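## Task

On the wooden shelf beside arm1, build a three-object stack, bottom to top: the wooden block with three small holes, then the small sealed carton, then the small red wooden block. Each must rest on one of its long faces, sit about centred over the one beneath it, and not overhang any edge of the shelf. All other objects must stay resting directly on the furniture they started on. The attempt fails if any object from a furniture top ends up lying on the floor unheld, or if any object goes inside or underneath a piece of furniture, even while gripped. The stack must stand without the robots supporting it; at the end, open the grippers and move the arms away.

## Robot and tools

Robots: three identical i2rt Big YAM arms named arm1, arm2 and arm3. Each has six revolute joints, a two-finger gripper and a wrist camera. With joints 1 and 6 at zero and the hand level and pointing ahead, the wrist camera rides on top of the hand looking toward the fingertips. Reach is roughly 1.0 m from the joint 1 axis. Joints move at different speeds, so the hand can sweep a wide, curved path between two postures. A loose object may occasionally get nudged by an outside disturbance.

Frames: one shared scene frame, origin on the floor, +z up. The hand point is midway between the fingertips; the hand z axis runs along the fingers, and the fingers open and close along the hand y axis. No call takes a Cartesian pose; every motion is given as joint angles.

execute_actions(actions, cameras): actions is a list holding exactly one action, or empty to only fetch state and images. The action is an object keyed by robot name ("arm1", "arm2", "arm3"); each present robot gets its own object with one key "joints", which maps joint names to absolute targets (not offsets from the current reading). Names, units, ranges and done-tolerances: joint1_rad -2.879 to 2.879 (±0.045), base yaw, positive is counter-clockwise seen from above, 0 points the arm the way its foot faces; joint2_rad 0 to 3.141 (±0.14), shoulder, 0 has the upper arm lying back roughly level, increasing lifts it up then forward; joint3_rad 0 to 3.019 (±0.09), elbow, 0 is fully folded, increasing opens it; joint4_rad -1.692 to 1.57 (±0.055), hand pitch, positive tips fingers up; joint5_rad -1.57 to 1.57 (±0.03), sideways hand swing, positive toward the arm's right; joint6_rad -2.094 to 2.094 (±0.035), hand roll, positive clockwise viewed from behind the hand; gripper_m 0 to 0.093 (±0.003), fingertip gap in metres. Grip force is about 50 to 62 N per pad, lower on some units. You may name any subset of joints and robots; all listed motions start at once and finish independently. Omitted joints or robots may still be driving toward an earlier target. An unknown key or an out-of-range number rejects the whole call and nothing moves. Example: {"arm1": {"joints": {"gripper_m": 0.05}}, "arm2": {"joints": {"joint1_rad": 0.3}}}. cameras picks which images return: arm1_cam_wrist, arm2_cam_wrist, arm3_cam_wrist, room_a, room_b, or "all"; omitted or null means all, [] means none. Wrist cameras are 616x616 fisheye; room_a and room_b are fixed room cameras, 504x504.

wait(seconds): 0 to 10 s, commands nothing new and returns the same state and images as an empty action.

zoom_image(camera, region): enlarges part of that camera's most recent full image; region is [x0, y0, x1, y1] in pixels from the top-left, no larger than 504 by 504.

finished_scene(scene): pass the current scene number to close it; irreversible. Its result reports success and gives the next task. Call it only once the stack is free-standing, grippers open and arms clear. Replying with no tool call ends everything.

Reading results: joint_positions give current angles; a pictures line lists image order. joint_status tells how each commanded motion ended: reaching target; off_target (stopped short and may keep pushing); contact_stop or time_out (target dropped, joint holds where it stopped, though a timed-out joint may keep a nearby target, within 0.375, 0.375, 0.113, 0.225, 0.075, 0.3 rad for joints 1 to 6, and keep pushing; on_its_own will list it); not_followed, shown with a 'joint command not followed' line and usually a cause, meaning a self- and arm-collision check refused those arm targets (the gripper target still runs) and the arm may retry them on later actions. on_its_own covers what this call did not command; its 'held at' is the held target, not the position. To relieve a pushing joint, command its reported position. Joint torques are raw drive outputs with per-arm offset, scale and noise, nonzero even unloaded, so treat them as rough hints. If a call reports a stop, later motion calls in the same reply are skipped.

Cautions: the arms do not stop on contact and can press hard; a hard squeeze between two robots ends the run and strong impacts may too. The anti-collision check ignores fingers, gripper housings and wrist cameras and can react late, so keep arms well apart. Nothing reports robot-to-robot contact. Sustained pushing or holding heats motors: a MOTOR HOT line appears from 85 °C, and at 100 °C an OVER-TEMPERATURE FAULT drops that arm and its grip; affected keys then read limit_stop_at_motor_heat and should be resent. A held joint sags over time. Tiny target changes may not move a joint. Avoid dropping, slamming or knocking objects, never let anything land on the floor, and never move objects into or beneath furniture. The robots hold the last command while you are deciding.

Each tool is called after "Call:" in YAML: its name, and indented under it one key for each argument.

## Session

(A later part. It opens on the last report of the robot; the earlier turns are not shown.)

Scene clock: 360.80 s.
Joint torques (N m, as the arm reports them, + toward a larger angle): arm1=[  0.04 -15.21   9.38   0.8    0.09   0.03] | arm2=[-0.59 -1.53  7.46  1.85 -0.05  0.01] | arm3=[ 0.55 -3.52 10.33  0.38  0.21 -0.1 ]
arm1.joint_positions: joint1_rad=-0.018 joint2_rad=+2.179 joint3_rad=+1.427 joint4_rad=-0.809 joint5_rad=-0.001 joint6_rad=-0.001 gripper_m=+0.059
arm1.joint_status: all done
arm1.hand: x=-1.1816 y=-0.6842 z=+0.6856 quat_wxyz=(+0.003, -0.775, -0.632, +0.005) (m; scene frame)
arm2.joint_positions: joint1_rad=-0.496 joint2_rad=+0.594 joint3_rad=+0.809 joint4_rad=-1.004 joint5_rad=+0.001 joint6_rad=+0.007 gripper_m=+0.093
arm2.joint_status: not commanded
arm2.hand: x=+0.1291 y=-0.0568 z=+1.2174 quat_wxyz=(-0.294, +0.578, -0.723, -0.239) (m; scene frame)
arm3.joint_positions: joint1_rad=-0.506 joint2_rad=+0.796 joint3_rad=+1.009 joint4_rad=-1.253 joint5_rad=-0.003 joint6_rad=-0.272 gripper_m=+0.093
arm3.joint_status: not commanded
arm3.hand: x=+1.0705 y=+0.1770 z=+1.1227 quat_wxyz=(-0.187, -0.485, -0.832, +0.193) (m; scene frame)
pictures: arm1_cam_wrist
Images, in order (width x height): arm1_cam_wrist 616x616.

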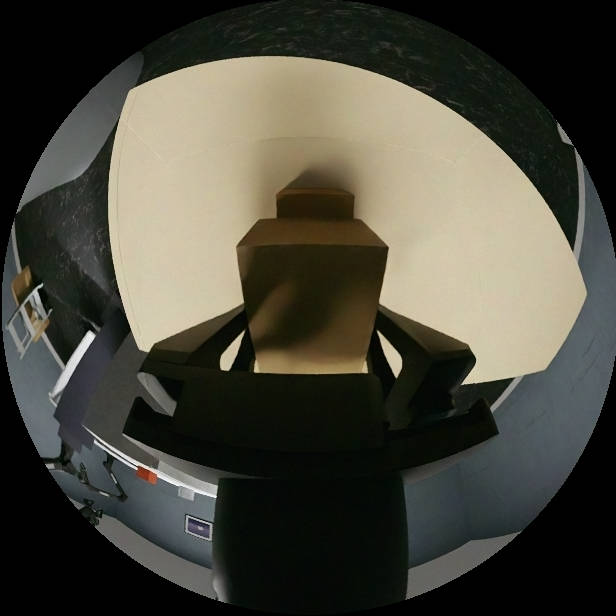

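Call:
execute_actions:
  actions:
    - {"arm1":{"joints":{"joint2_rad":2.17,"joint4_rad":-0.81,"gripper_m":0.093}}}
  cameras: []

Call:
execute_actions:
  actions:
    - {"arm1":{"joints":{"joint2_rad":1.77,"joint3_rad":1.35,"joint4_rad":-1.13}}}
  cameras: ["arm1_cam_wrist"]

Call:
execute_actions:
  actions:
    - {"arm1":{"joints":{"joint1_rad":1.588}}}
  cameras: ["arm1_cam_wrist"]

Scene clock: 368.93 s.
Joint torques (N m, as the arm reports them, + toward a larger angle): arm1=[  0.06 -18.35   9.39   0.38   0.09   0.03] | arm2=[-0.19 -1.06  7.46  1.91 -0.03  0.  ] | arm3=[ 0.57 -3.55 10.33  0.39  0.21 -0.1 ]
arm1.joint_positions: joint1_rad=-0.018 joint2_rad=+2.178 joint3_rad=+1.427 joint4_rad=-0.809 joint5_rad=-0.001 joint6_rad=-0.001 gripper_m=+0.093
arm1.joint_status: all done
arm1.hand: x=-1.1816 y=-0.6844 z=+0.6860 quat_wxyz=(+0.003, -0.775, -0.632, +0.005) (m; scene frame)
arm2.joint_positions: joint1_rad=-0.496 joint2_rad=+0.594 joint3_rad=+0.809 joint4_rad=-1.004 joint5_rad=+0.001 joint6_rad=+0.007 gripper_m=+0.093
arm2.joint_status: not commanded
arm2.hand: x=+0.1291 y=-0.0568 z=+1.2174 quat_wxyz=(-0.294, +0.578, -0.723, -0.239) (m; scene frame)
arm3.joint_positions: joint1_rad=-0.506 joint2_rad=+0.796 joint3_rad=+1.009 joint4_rad=-1.253 joint5_rad=-0.003 joint6_rad=-0.272 gripper_m=+0.093
arm3.joint_status: not commanded
arm3.hand: x=+1.0705 y=+0.1770 z=+1.1227 quat_wxyz=(-0.187, -0.485, -0.832, +0.193) (m; scene frame)
pictures: none
No camera images: the call's "cameras" was empty. Leave "cameras" out to get every camera's image.

Scene clock: 370.30 s.
Joint torques (N m, as the arm reports them, + toward a larger angle): arm1=[  0.14 -12.71  11.3   -0.11   0.09   0.03] | arm2=[-0.17 -2.01  7.54  1.83 -0.07  0.01] | arm3=[ 0.57 -3.55 10.33  0.39  0.21 -0.1 ]
arm1.joint_positions: joint1_rad=-0.018 joint2_rad=+1.753 joint3_rad=+1.337 joint4_rad=-1.116 joint5_rad=-0.001 joint6_rad=-0.001 gripper_m=+0.093
arm1.joint_status: all done
arm1.hand: x=-1.1675 y=-0.6281 z=+0.8810 quat_wxyz=(-0.006, -0.775, -0.632, +0.016) (m; scene frame)
arm2.joint_positions: joint1_rad=-0.496 joint2_rad=+0.594 joint3_rad=+0.809 joint4_rad=-1.004 joint5_rad=+0.001 joint6_rad=+0.007 gripper_m=+0.093
arm2.joint_status: not commanded
arm2.hand: x=+0.1291 y=-0.0568 z=+1.2174 quat_wxyz=(-0.294, +0.578, -0.723, -0.239) (m; scene frame)
arm3.joint_positions: joint1_rad=-0.506 joint2_rad=+0.796 joint3_rad=+1.009 joint4_rad=-1.253 joint5_rad=-0.003 joint6_rad=-0.272 gripper_m=+0.093
arm3.joint_status: not commanded
arm3.hand: x=+1.0705 y=+0.1770 z=+1.1227 quat_wxyz=(-0.187, -0.485, -0.832, +0.193) (m; scene frame)
pictures: arm1_cam_wrist
Images, in order (width x height): arm1_cam_wrist 616x616.

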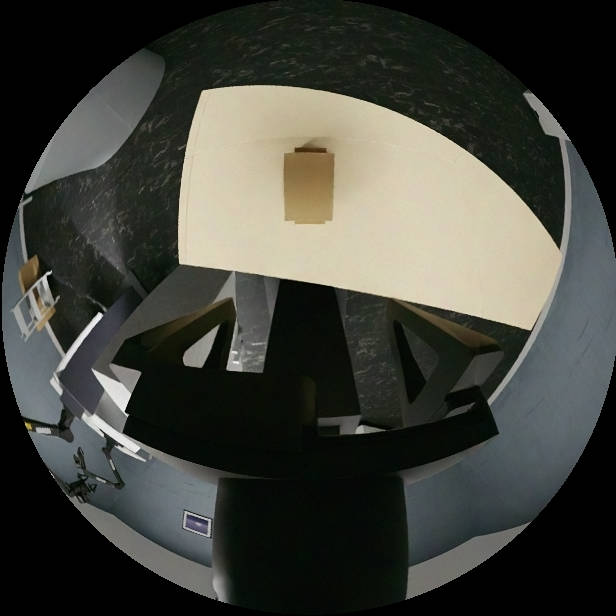

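Scene clock: 372.13 s.
Joint torques (N m, as the arm reports them, + toward a larger angle): arm1=[ -0.47 -12.81  11.24  -0.11   0.05   0.01] | arm2=[-0.11 -1.72  7.59  1.97 -0.06 -0.03] | arm3=[ 0.6  -3.53 10.32  0.38  0.21 -0.09]
arm1.joint_positions: joint1_rad=+1.595 joint2_rad=+1.755 joint3_rad=+1.337 joint4_rad=-1.116 joint5_rad=-0.001 joint6_rad=+0.000 gripper_m=+0.093
arm1.joint_status: all done
arm1.hand: x=-0.5528 y=-0.2068 z=+0.8771 quat_wxyz=(-0.013, -0.082, -0.997, -0.003) (m; scene frame)
arm2.joint_positions: joint1_rad=-0.496 joint2_rad=+0.594 joint3_rad=+0.809 joint4_rad=-1.004 joint5_rad=+0.001 joint6_rad=+0.007 gripper_m=+0.093
arm2.joint_status: not commanded
arm2.hand: x=+0.1291 y=-0.0568 z=+1.2174 quat_wxyz=(-0.294, +0.578, -0.723, -0.239) (m; scene frame)
arm3.joint_positions: joint1_rad=-0.506 joint2_rad=+0.796 joint3_rad=+1.009 joint4_rad=-1.253 joint5_rad=-0.003 joint6_rad=-0.272 gripper_m=+0.093
arm3.joint_status: not commanded
arm3.hand: x=+1.0705 y=+0.1770 z=+1.1227 quat_wxyz=(-0.187, -0.485, -0.832, +0.193) (m; scene frame)
pictures: arm1_cam_wrist
Images, in order (width x height): arm1_cam_wrist 616x616.

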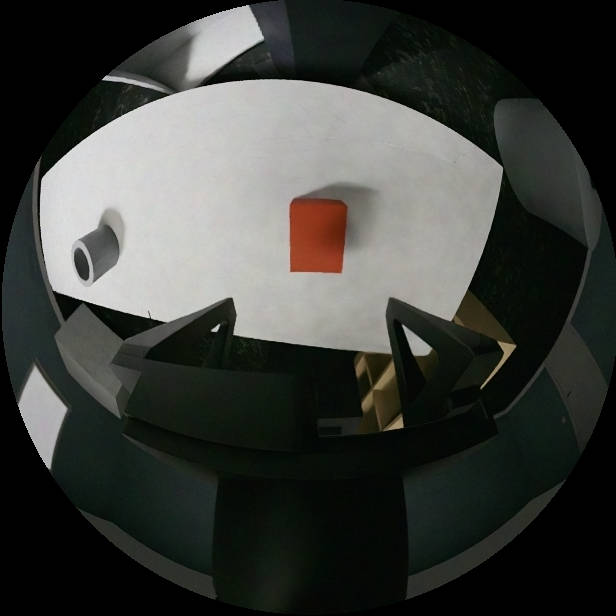

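Call:
zoom_image:
  camera: "arm1_cam_wrist"
  region: [260, 180, 380, 290]

Region (260, 180, 380, 290) of arm1_cam_wrist's 616x616 image, scaled by 4.200, with more detail than that image has; it fills the top 462 rows of this view, and the rest is white.

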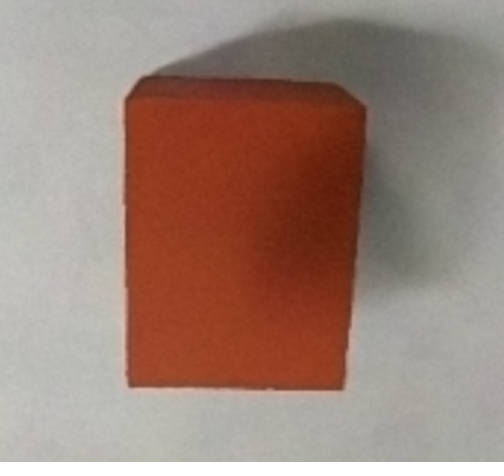

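Call:
execute_actions:
  actions:
    - {"arm1":{"joints":{"joint1_rad":1.578,"joint2_rad":1.918,"joint3_rad":1.315,"joint4_rad":-0.93,"joint6_rad":0.03}}}
  cameras: ["arm1_cam_wrist"]

Scene clock: 384.70 s.
Joint torques (N m, as the arm reports them, + toward a larger angle): arm1=[ -0.71 -15.73   9.82   1.01   0.05   0.04] | arm2=[-0.4  -1.47  7.58  1.76 -0.03  0.02] | arm3=[ 0.57 -3.55 10.33  0.39  0.21 -0.1 ]
arm1.joint_positions: joint1_rad=+1.589 joint2_rad=+1.922 joint3_rad=+1.307 joint4_rad=-0.945 joint5_rad=-0.001 joint6_rad=+0.022 gripper_m=+0.093
arm1.joint_status: all done
arm1.hand: x=-0.5403 y=-0.2118 z=+0.7834 quat_wxyz=(+0.000, -0.096, -0.995, -0.004) (m; scene frame)
arm2.joint_positions: joint1_rad=-0.496 joint2_rad=+0.594 joint3_rad=+0.809 joint4_rad=-1.004 joint5_rad=+0.001 joint6_rad=+0.007 gripper_m=+0.093
arm2.joint_status: not commanded
arm2.hand: x=+0.1291 y=-0.0568 z=+1.2174 quat_wxyz=(-0.294, +0.578, -0.723, -0.239) (m; scene frame)
arm3.joint_positions: joint1_rad=-0.506 joint2_rad=+0.796 joint3_rad=+1.009 joint4_rad=-1.253 joint5_rad=-0.003 joint6_rad=-0.272 gripper_m=+0.093
arm3.joint_status: not commanded
arm3.hand: x=+1.0705 y=+0.1770 z=+1.1227 quat_wxyz=(-0.187, -0.485, -0.832, +0.193) (m; scene frame)
pictures: arm1_cam_wrist
Images, in order (width x height): arm1_cam_wrist 616x616.

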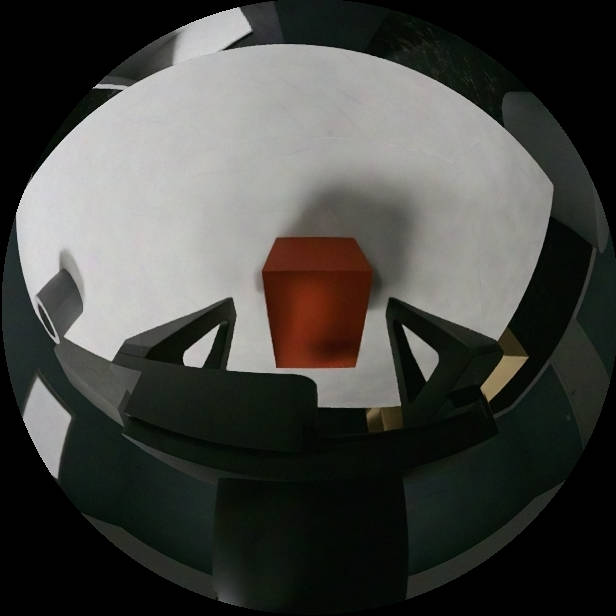

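Call:
execute_actions:
  actions:
    - {"arm1":{"joints":{"gripper_m":0.01}}}
  cameras: []

Call:
execute_actions:
  actions:
    - {"arm1":{"joints":{"joint2_rad":1.85,"joint3_rad":1.42,"joint4_rad":-1.12}}}
  cameras: ["arm1_cam_wrist"]

Scene clock: 391.33 s.
Joint torques (N m, as the arm reports them, + toward a larger angle): arm1=[ -0.68 -15.66   9.8    1.02   0.05   0.03] | arm2=[-0.59 -1.59  7.46  1.91 -0.04  0.03] | arm3=[ 0.58 -3.5  10.33  0.38  0.21 -0.1 ]
arm1.joint_positions: joint1_rad=+1.588 joint2_rad=+1.922 joint3_rad=+1.307 joint4_rad=-0.944 joint5_rad=-0.001 joint6_rad=+0.023 gripper_m=+0.044
arm1.joint_status: gripper_m off_target (ended at +0.044, target +0.010)
arm1.hand: x=-0.5403 y=-0.2120 z=+0.7834 quat_wxyz=(+0.000, -0.096, -0.995, -0.004) (m; scene frame)
arm2.joint_positions: joint1_rad=-0.496 joint2_rad=+0.594 joint3_rad=+0.809 joint4_rad=-1.004 joint5_rad=+0.001 joint6_rad=+0.007 gripper_m=+0.093
arm2.joint_status: not commanded
arm2.hand: x=+0.1291 y=-0.0568 z=+1.2174 quat_wxyz=(-0.294, +0.578, -0.723, -0.239) (m; scene frame)
arm3.joint_positions: joint1_rad=-0.506 joint2_rad=+0.796 joint3_rad=+1.009 joint4_rad=-1.253 joint5_rad=-0.003 joint6_rad=-0.272 gripper_m=+0.093
arm3.joint_status: not commanded
arm3.hand: x=+1.0705 y=+0.1770 z=+1.1227 quat_wxyz=(-0.187, -0.485, -0.832, +0.193) (m; scene frame)
pictures: none
No camera images: the call's "cameras" was empty. Leave "cameras" out to get every camera's image.

Scene clock: 392.40 s.
Joint torques (N m, as the arm reports them, + toward a larger angle): arm1=[ -0.7  -14.18  12.74  -0.15   0.05   0.03] | arm2=[-0.71 -1.18  7.43  1.84  0.01  0.  ] | arm3=[ 0.58 -3.55 10.33  0.38  0.21 -0.1 ]
arm1.joint_positions: joint1_rad=+1.588 joint2_rad=+1.840 joint3_rad=+1.388 joint4_rad=-1.107 joint5_rad=-0.001 joint6_rad=+0.023 gripper_m=+0.044
arm1.joint_status: all done
arm1.hand: x=-0.5357 y=-0.2133 z=+0.8520 quat_wxyz=(+0.000, -0.096, -0.995, -0.004) (m; scene frame)
arm2.joint_positions: joint1_rad=-0.496 joint2_rad=+0.594 joint3_rad=+0.809 joint4_rad=-1.004 joint5_rad=+0.001 joint6_rad=+0.007 gripper_m=+0.093
arm2.joint_status: not commanded
arm2.hand: x=+0.1291 y=-0.0568 z=+1.2174 quat_wxyz=(-0.294, +0.578, -0.723, -0.239) (m; scene frame)
arm3.joint_positions: joint1_rad=-0.506 joint2_rad=+0.796 joint3_rad=+1.009 joint4_rad=-1.253 joint5_rad=-0.003 joint6_rad=-0.272 gripper_m=+0.093
arm3.joint_status: not commanded
arm3.hand: x=+1.0705 y=+0.1770 z=+1.1227 quat_wxyz=(-0.187, -0.485, -0.832, +0.193) (m; scene frame)
pictures: arm1_cam_wrist
Images, in order (width x height): arm1_cam_wrist 616x616.

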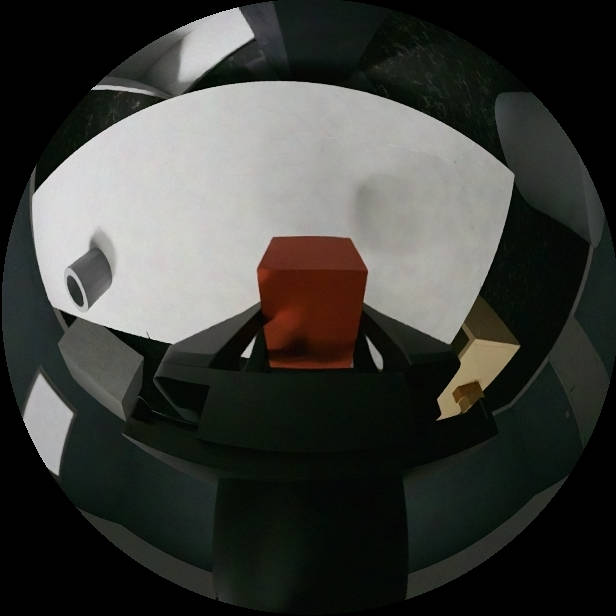

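Call:
execute_actions:
  actions:
    - {"arm1":{"joints":{"joint1_rad":-0.013,"joint3_rad":1.455,"joint6_rad":-0.01}}}
  cameras: []

Call:
execute_actions:
  actions:
    - {"arm1":{"joints":{"joint2_rad":2.04,"joint4_rad":-0.915}}}
  cameras: ["arm1_cam_wrist"]

Scene clock: 401.57 s.
Joint torques (N m, as the arm reports them, + toward a larger angle): arm1=[  0.51 -14.44  12.57   0.    -0.07  -0.07] | arm2=[-0.15 -1.48  7.63  1.86 -0.05  0.03] | arm3=[ 0.57 -3.54 10.34  0.38  0.21 -0.1 ]
arm1.joint_positions: joint1_rad=-0.021 joint2_rad=+1.840 joint3_rad=+1.427 joint4_rad=-1.108 joint5_rad=+0.002 joint6_rad=-0.004 gripper_m=+0.044
arm1.joint_status: all done
arm1.hand: x=-1.1772 y=-0.6606 z=+0.8689 quat_wxyz=(-0.008, -0.776, -0.631, +0.022) (m; scene frame)
arm2.joint_positions: joint1_rad=-0.496 joint2_rad=+0.594 joint3_rad=+0.809 joint4_rad=-1.004 joint5_rad=+0.001 joint6_rad=+0.007 gripper_m=+0.093
arm2.joint_status: not commanded
arm2.hand: x=+0.1291 y=-0.0568 z=+1.2174 quat_wxyz=(-0.294, +0.578, -0.723, -0.239) (m; scene frame)
arm3.joint_positions: joint1_rad=-0.506 joint2_rad=+0.796 joint3_rad=+1.009 joint4_rad=-1.253 joint5_rad=-0.003 joint6_rad=-0.272 gripper_m=+0.093
arm3.joint_status: not commanded
arm3.hand: x=+1.0705 y=+0.1770 z=+1.1227 quat_wxyz=(-0.187, -0.485, -0.832, +0.193) (m; scene frame)
pictures: none
No camera images: the call's "cameras" was empty. Leave "cameras" out to get every camera's image.

Scene clock: 402.70 s.
Joint torques (N m, as the arm reports them, + toward a larger angle): arm1=[  0.44 -17.82  11.45   1.06  -0.07  -0.07] | arm2=[-0.95 -1.58  7.37  1.78 -0.08 -0.03] | arm3=[ 0.56 -3.53 10.33  0.38  0.21 -0.1 ]
arm1.joint_positions: joint1_rad=-0.021 joint2_rad=+2.050 joint3_rad=+1.427 joint4_rad=-0.930 joint5_rad=+0.002 joint6_rad=-0.004 gripper_m=+0.044
arm1.joint_status: all done
arm1.hand: x=-1.1828 y=-0.6805 z=+0.7565 quat_wxyz=(+0.002, -0.776, -0.631, +0.009) (m; scene frame)
arm2.joint_positions: joint1_rad=-0.496 joint2_rad=+0.594 joint3_rad=+0.809 joint4_rad=-1.004 joint5_rad=+0.001 joint6_rad=+0.007 gripper_m=+0.093
arm2.joint_status: not commanded
arm2.hand: x=+0.1291 y=-0.0568 z=+1.2174 quat_wxyz=(-0.294, +0.578, -0.723, -0.239) (m; scene frame)
arm3.joint_positions: joint1_rad=-0.506 joint2_rad=+0.796 joint3_rad=+1.009 joint4_rad=-1.253 joint5_rad=-0.003 joint6_rad=-0.272 gripper_m=+0.093
arm3.joint_status: not commanded
arm3.hand: x=+1.0705 y=+0.1770 z=+1.1227 quat_wxyz=(-0.187, -0.485, -0.832, +0.193) (m; scene frame)
pictures: arm1_cam_wrist
Images, in order (width x height): arm1_cam_wrist 616x616.

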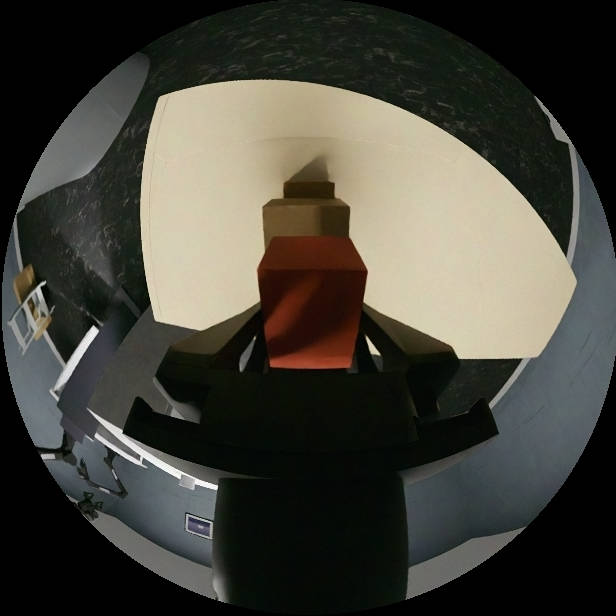

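Call:
execute_actions:
  actions:
    - {"arm1":{"joints":{"joint1_rad":-0.005,"joint2_rad":2.12,"joint4_rad":-0.88}}}
  cameras: ["arm1_cam_wrist"]

Scene clock: 407.17 s.
Joint torques (N m, as the arm reports them, + toward a larger angle): arm1=[  0.65 -15.56  10.83   0.85   0.09  -0.07] | arm2=[-0.66 -1.57  7.54  1.87 -0.04  0.04] | arm3=[ 0.57 -3.53 10.34  0.39  0.21 -0.1 ]
arm1.joint_positions: joint1_rad=-0.016 joint2_rad=+2.099 joint3_rad=+1.431 joint4_rad=-0.890 joint5_rad=-0.001 joint6_rad=-0.004 gripper_m=+0.044
arm1.joint_status: all done
arm1.hand: x=-1.1799 y=-0.6843 z=+0.7312 quat_wxyz=(+0.002, -0.774, -0.633, +0.006) (m; scene frame)
arm2.joint_positions: joint1_rad=-0.496 joint2_rad=+0.594 joint3_rad=+0.809 joint4_rad=-1.004 joint5_rad=+0.001 joint6_rad=+0.007 gripper_m=+0.093
arm2.joint_status: not commanded
arm2.hand: x=+0.1291 y=-0.0568 z=+1.2174 quat_wxyz=(-0.294, +0.578, -0.723, -0.239) (m; scene frame)
arm3.joint_positions: joint1_rad=-0.506 joint2_rad=+0.796 joint3_rad=+1.009 joint4_rad=-1.253 joint5_rad=-0.003 joint6_rad=-0.272 gripper_m=+0.093
arm3.joint_status: not commanded
arm3.hand: x=+1.0705 y=+0.1770 z=+1.1227 quat_wxyz=(-0.187, -0.485, -0.832, +0.193) (m; scene frame)
pictures: arm1_cam_wrist
Images, in order (width x height): arm1_cam_wrist 616x616.

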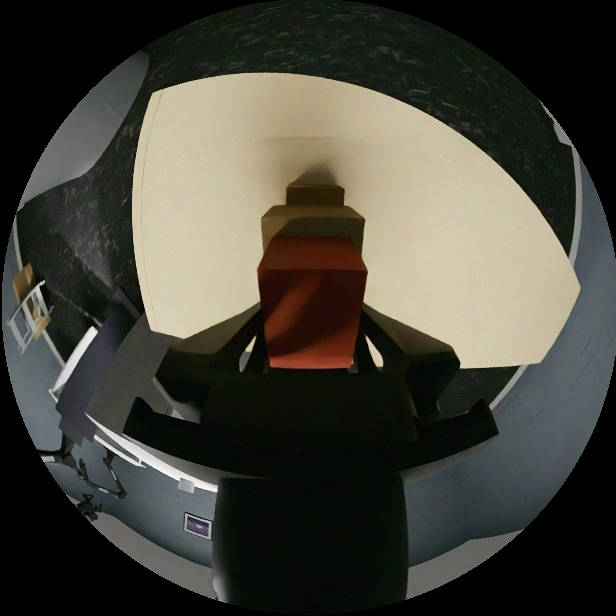

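Call:
execute_actions:
  actions:
    - {"arm1":{"joints":{"joint2_rad":2.14}}}
  cameras: []

Scene clock: 410.67 s.
Joint torques (N m, as the arm reports them, + toward a larger angle): arm1=[  0.6  -14.16  10.81   0.85   0.09  -0.07] | arm2=[-0.21 -1.43  7.43  1.85 -0.02  0.02] | arm3=[ 0.58 -3.53 10.34  0.38  0.21 -0.1 ]
arm1.joint_positions: joint1_rad=-0.016 joint2_rad=+2.100 joint3_rad=+1.431 joint4_rad=-0.890 joint5_rad=-0.001 joint6_rad=-0.004 gripper_m=+0.044
arm1.joint_status: all done
arm1.hand: x=-1.1799 y=-0.6841 z=+0.7306 quat_wxyz=(+0.002, -0.774, -0.633, +0.006) (m; scene frame)
arm2.joint_positions: joint1_rad=-0.496 joint2_rad=+0.594 joint3_rad=+0.809 joint4_rad=-1.004 joint5_rad=+0.001 joint6_rad=+0.007 gripper_m=+0.093
arm2.joint_status: not commanded
arm2.hand: x=+0.1291 y=-0.0568 z=+1.2174 quat_wxyz=(-0.294, +0.578, -0.723, -0.239) (m; scene frame)
arm3.joint_positions: joint1_rad=-0.506 joint2_rad=+0.796 joint3_rad=+1.009 joint4_rad=-1.253 joint5_rad=-0.003 joint6_rad=-0.272 gripper_m=+0.093
arm3.joint_status: not commanded
arm3.hand: x=+1.0705 y=+0.1770 z=+1.1227 quat_wxyz=(-0.187, -0.485, -0.832, +0.193) (m; scene frame)
pictures: none
No camera images: the call's "cameras" was empty. Leave "cameras" out to get every camera's image.

Call:
execute_actions:
  actions:
    - {"arm1":{"joints":{"joint2_rad":2.09,"gripper_m":0.093}}}
  cameras: []

Call:
execute_actions:
  actions:
    - {"arm1":{"joints":{"joint2_rad":1.6,"joint4_rad":-1.3}}}

Scene clock: 415.83 s.
Joint torques (N m, as the arm reports them, + toward a larger angle): arm1=[  0.63 -17.83  10.83   0.85   0.09  -0.07] | arm2=[-0.25 -1.14  7.42  1.9  -0.04  0.02] | arm3=[ 0.6  -3.56 10.33  0.38  0.21 -0.1 ]
arm1.joint_positions: joint1_rad=-0.016 joint2_rad=+2.099 joint3_rad=+1.431 joint4_rad=-0.890 joint5_rad=-0.001 joint6_rad=-0.004 gripper_m=+0.093
arm1.joint_status: all done
arm1.hand: x=-1.1799 y=-0.6842 z=+0.7310 quat_wxyz=(+0.002, -0.774, -0.633, +0.006) (m; scene frame)
arm2.joint_positions: joint1_rad=-0.496 joint2_rad=+0.594 joint3_rad=+0.809 joint4_rad=-1.004 joint5_rad=+0.001 joint6_rad=+0.007 gripper_m=+0.093
arm2.joint_status: not commanded
arm2.hand: x=+0.1291 y=-0.0568 z=+1.2174 quat_wxyz=(-0.294, +0.578, -0.723, -0.239) (m; scene frame)
arm3.joint_positions: joint1_rad=-0.506 joint2_rad=+0.796 joint3_rad=+1.009 joint4_rad=-1.253 joint5_rad=-0.003 joint6_rad=-0.272 gripper_m=+0.093
arm3.joint_status: not commanded
arm3.hand: x=+1.0705 y=+0.1770 z=+1.1227 quat_wxyz=(-0.187, -0.485, -0.832, +0.193) (m; scene frame)
pictures: none
No camera images: the call's "cameras" was empty. Leave "cameras" out to get every camera's image.

Scene clock: 417.27 s.
Joint torques (N m, as the arm reports them, + toward a larger angle): arm1=[  0.72 -11.44  12.58   0.11   0.09  -0.07] | arm2=[-0.94 -1.15  7.43  1.87 -0.02  0.  ] | arm3=[ 0.56 -3.56 10.33  0.39  0.21 -0.1 ]
arm1.joint_positions: joint1_rad=-0.016 joint2_rad=+1.587 joint3_rad=+1.438 joint4_rad=-1.286 joint5_rad=-0.001 joint6_rad=-0.004 gripper_m=+0.093
arm1.joint_status: all done
arm1.hand: x=-1.1634 y=-0.6201 z=+0.9978 quat_wxyz=(-0.037, -0.772, -0.632, +0.053) (m; scene frame)
arm2.joint_positions: joint1_rad=-0.496 joint2_rad=+0.594 joint3_rad=+0.809 joint4_rad=-1.004 joint5_rad=+0.001 joint6_rad=+0.007 gripper_m=+0.093
arm2.joint_status: not commanded
arm2.hand: x=+0.1291 y=-0.0568 z=+1.2174 quat_wxyz=(-0.294, +0.578, -0.723, -0.239) (m; scene frame)
arm3.joint_positions: joint1_rad=-0.506 joint2_rad=+0.796 joint3_rad=+1.009 joint4_rad=-1.253 joint5_rad=-0.003 joint6_rad=-0.272 gripper_m=+0.093
arm3.joint_status: not commanded
arm3.hand: x=+1.0705 y=+0.1770 z=+1.1227 quat_wxyz=(-0.187, -0.485, -0.832, +0.193) (m; scene frame)
pictures: arm1_cam_wrist, arm2_cam_wrist, arm3_cam_wrist, room_a, room_b
Images, in order (width x height): arm1_cam_wrist 616x616, arm2_cam_wrist 616x616, arm3_cam_wrist 616x616, room_a 504x504, room_b 504x504.

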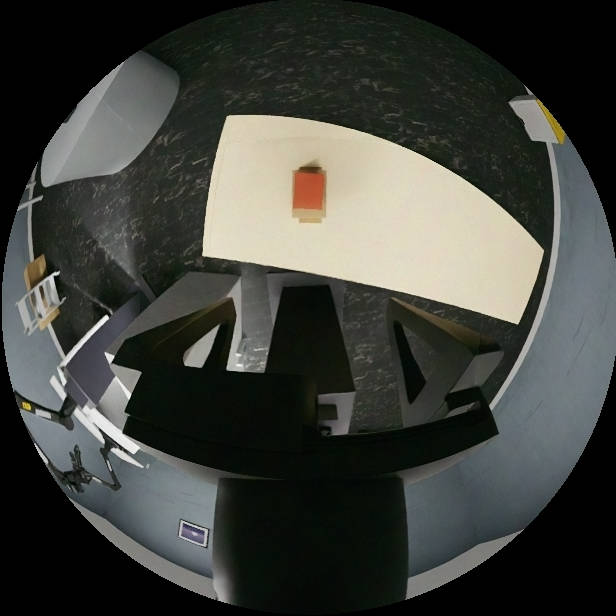

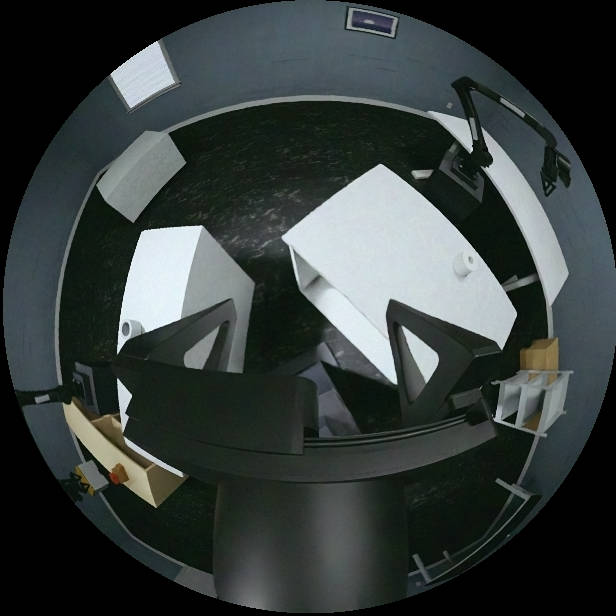

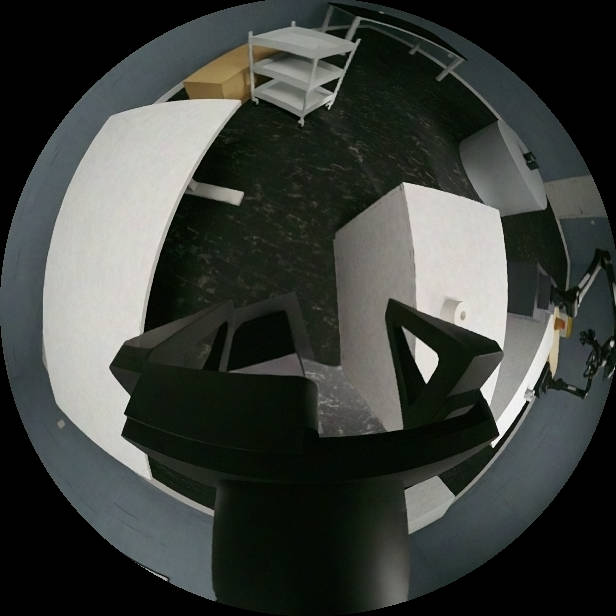

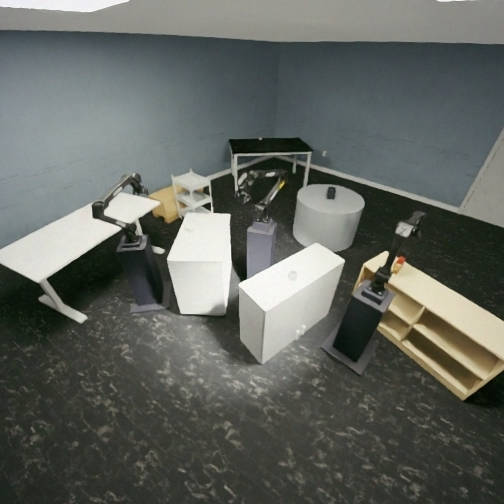

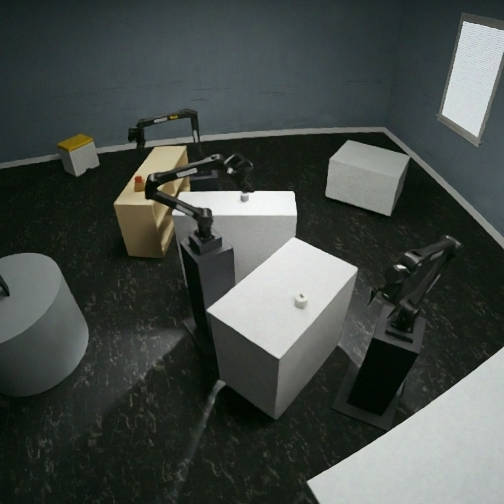

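Call:
finished_scene:
  scene: 2

The scene is finished: the task was done.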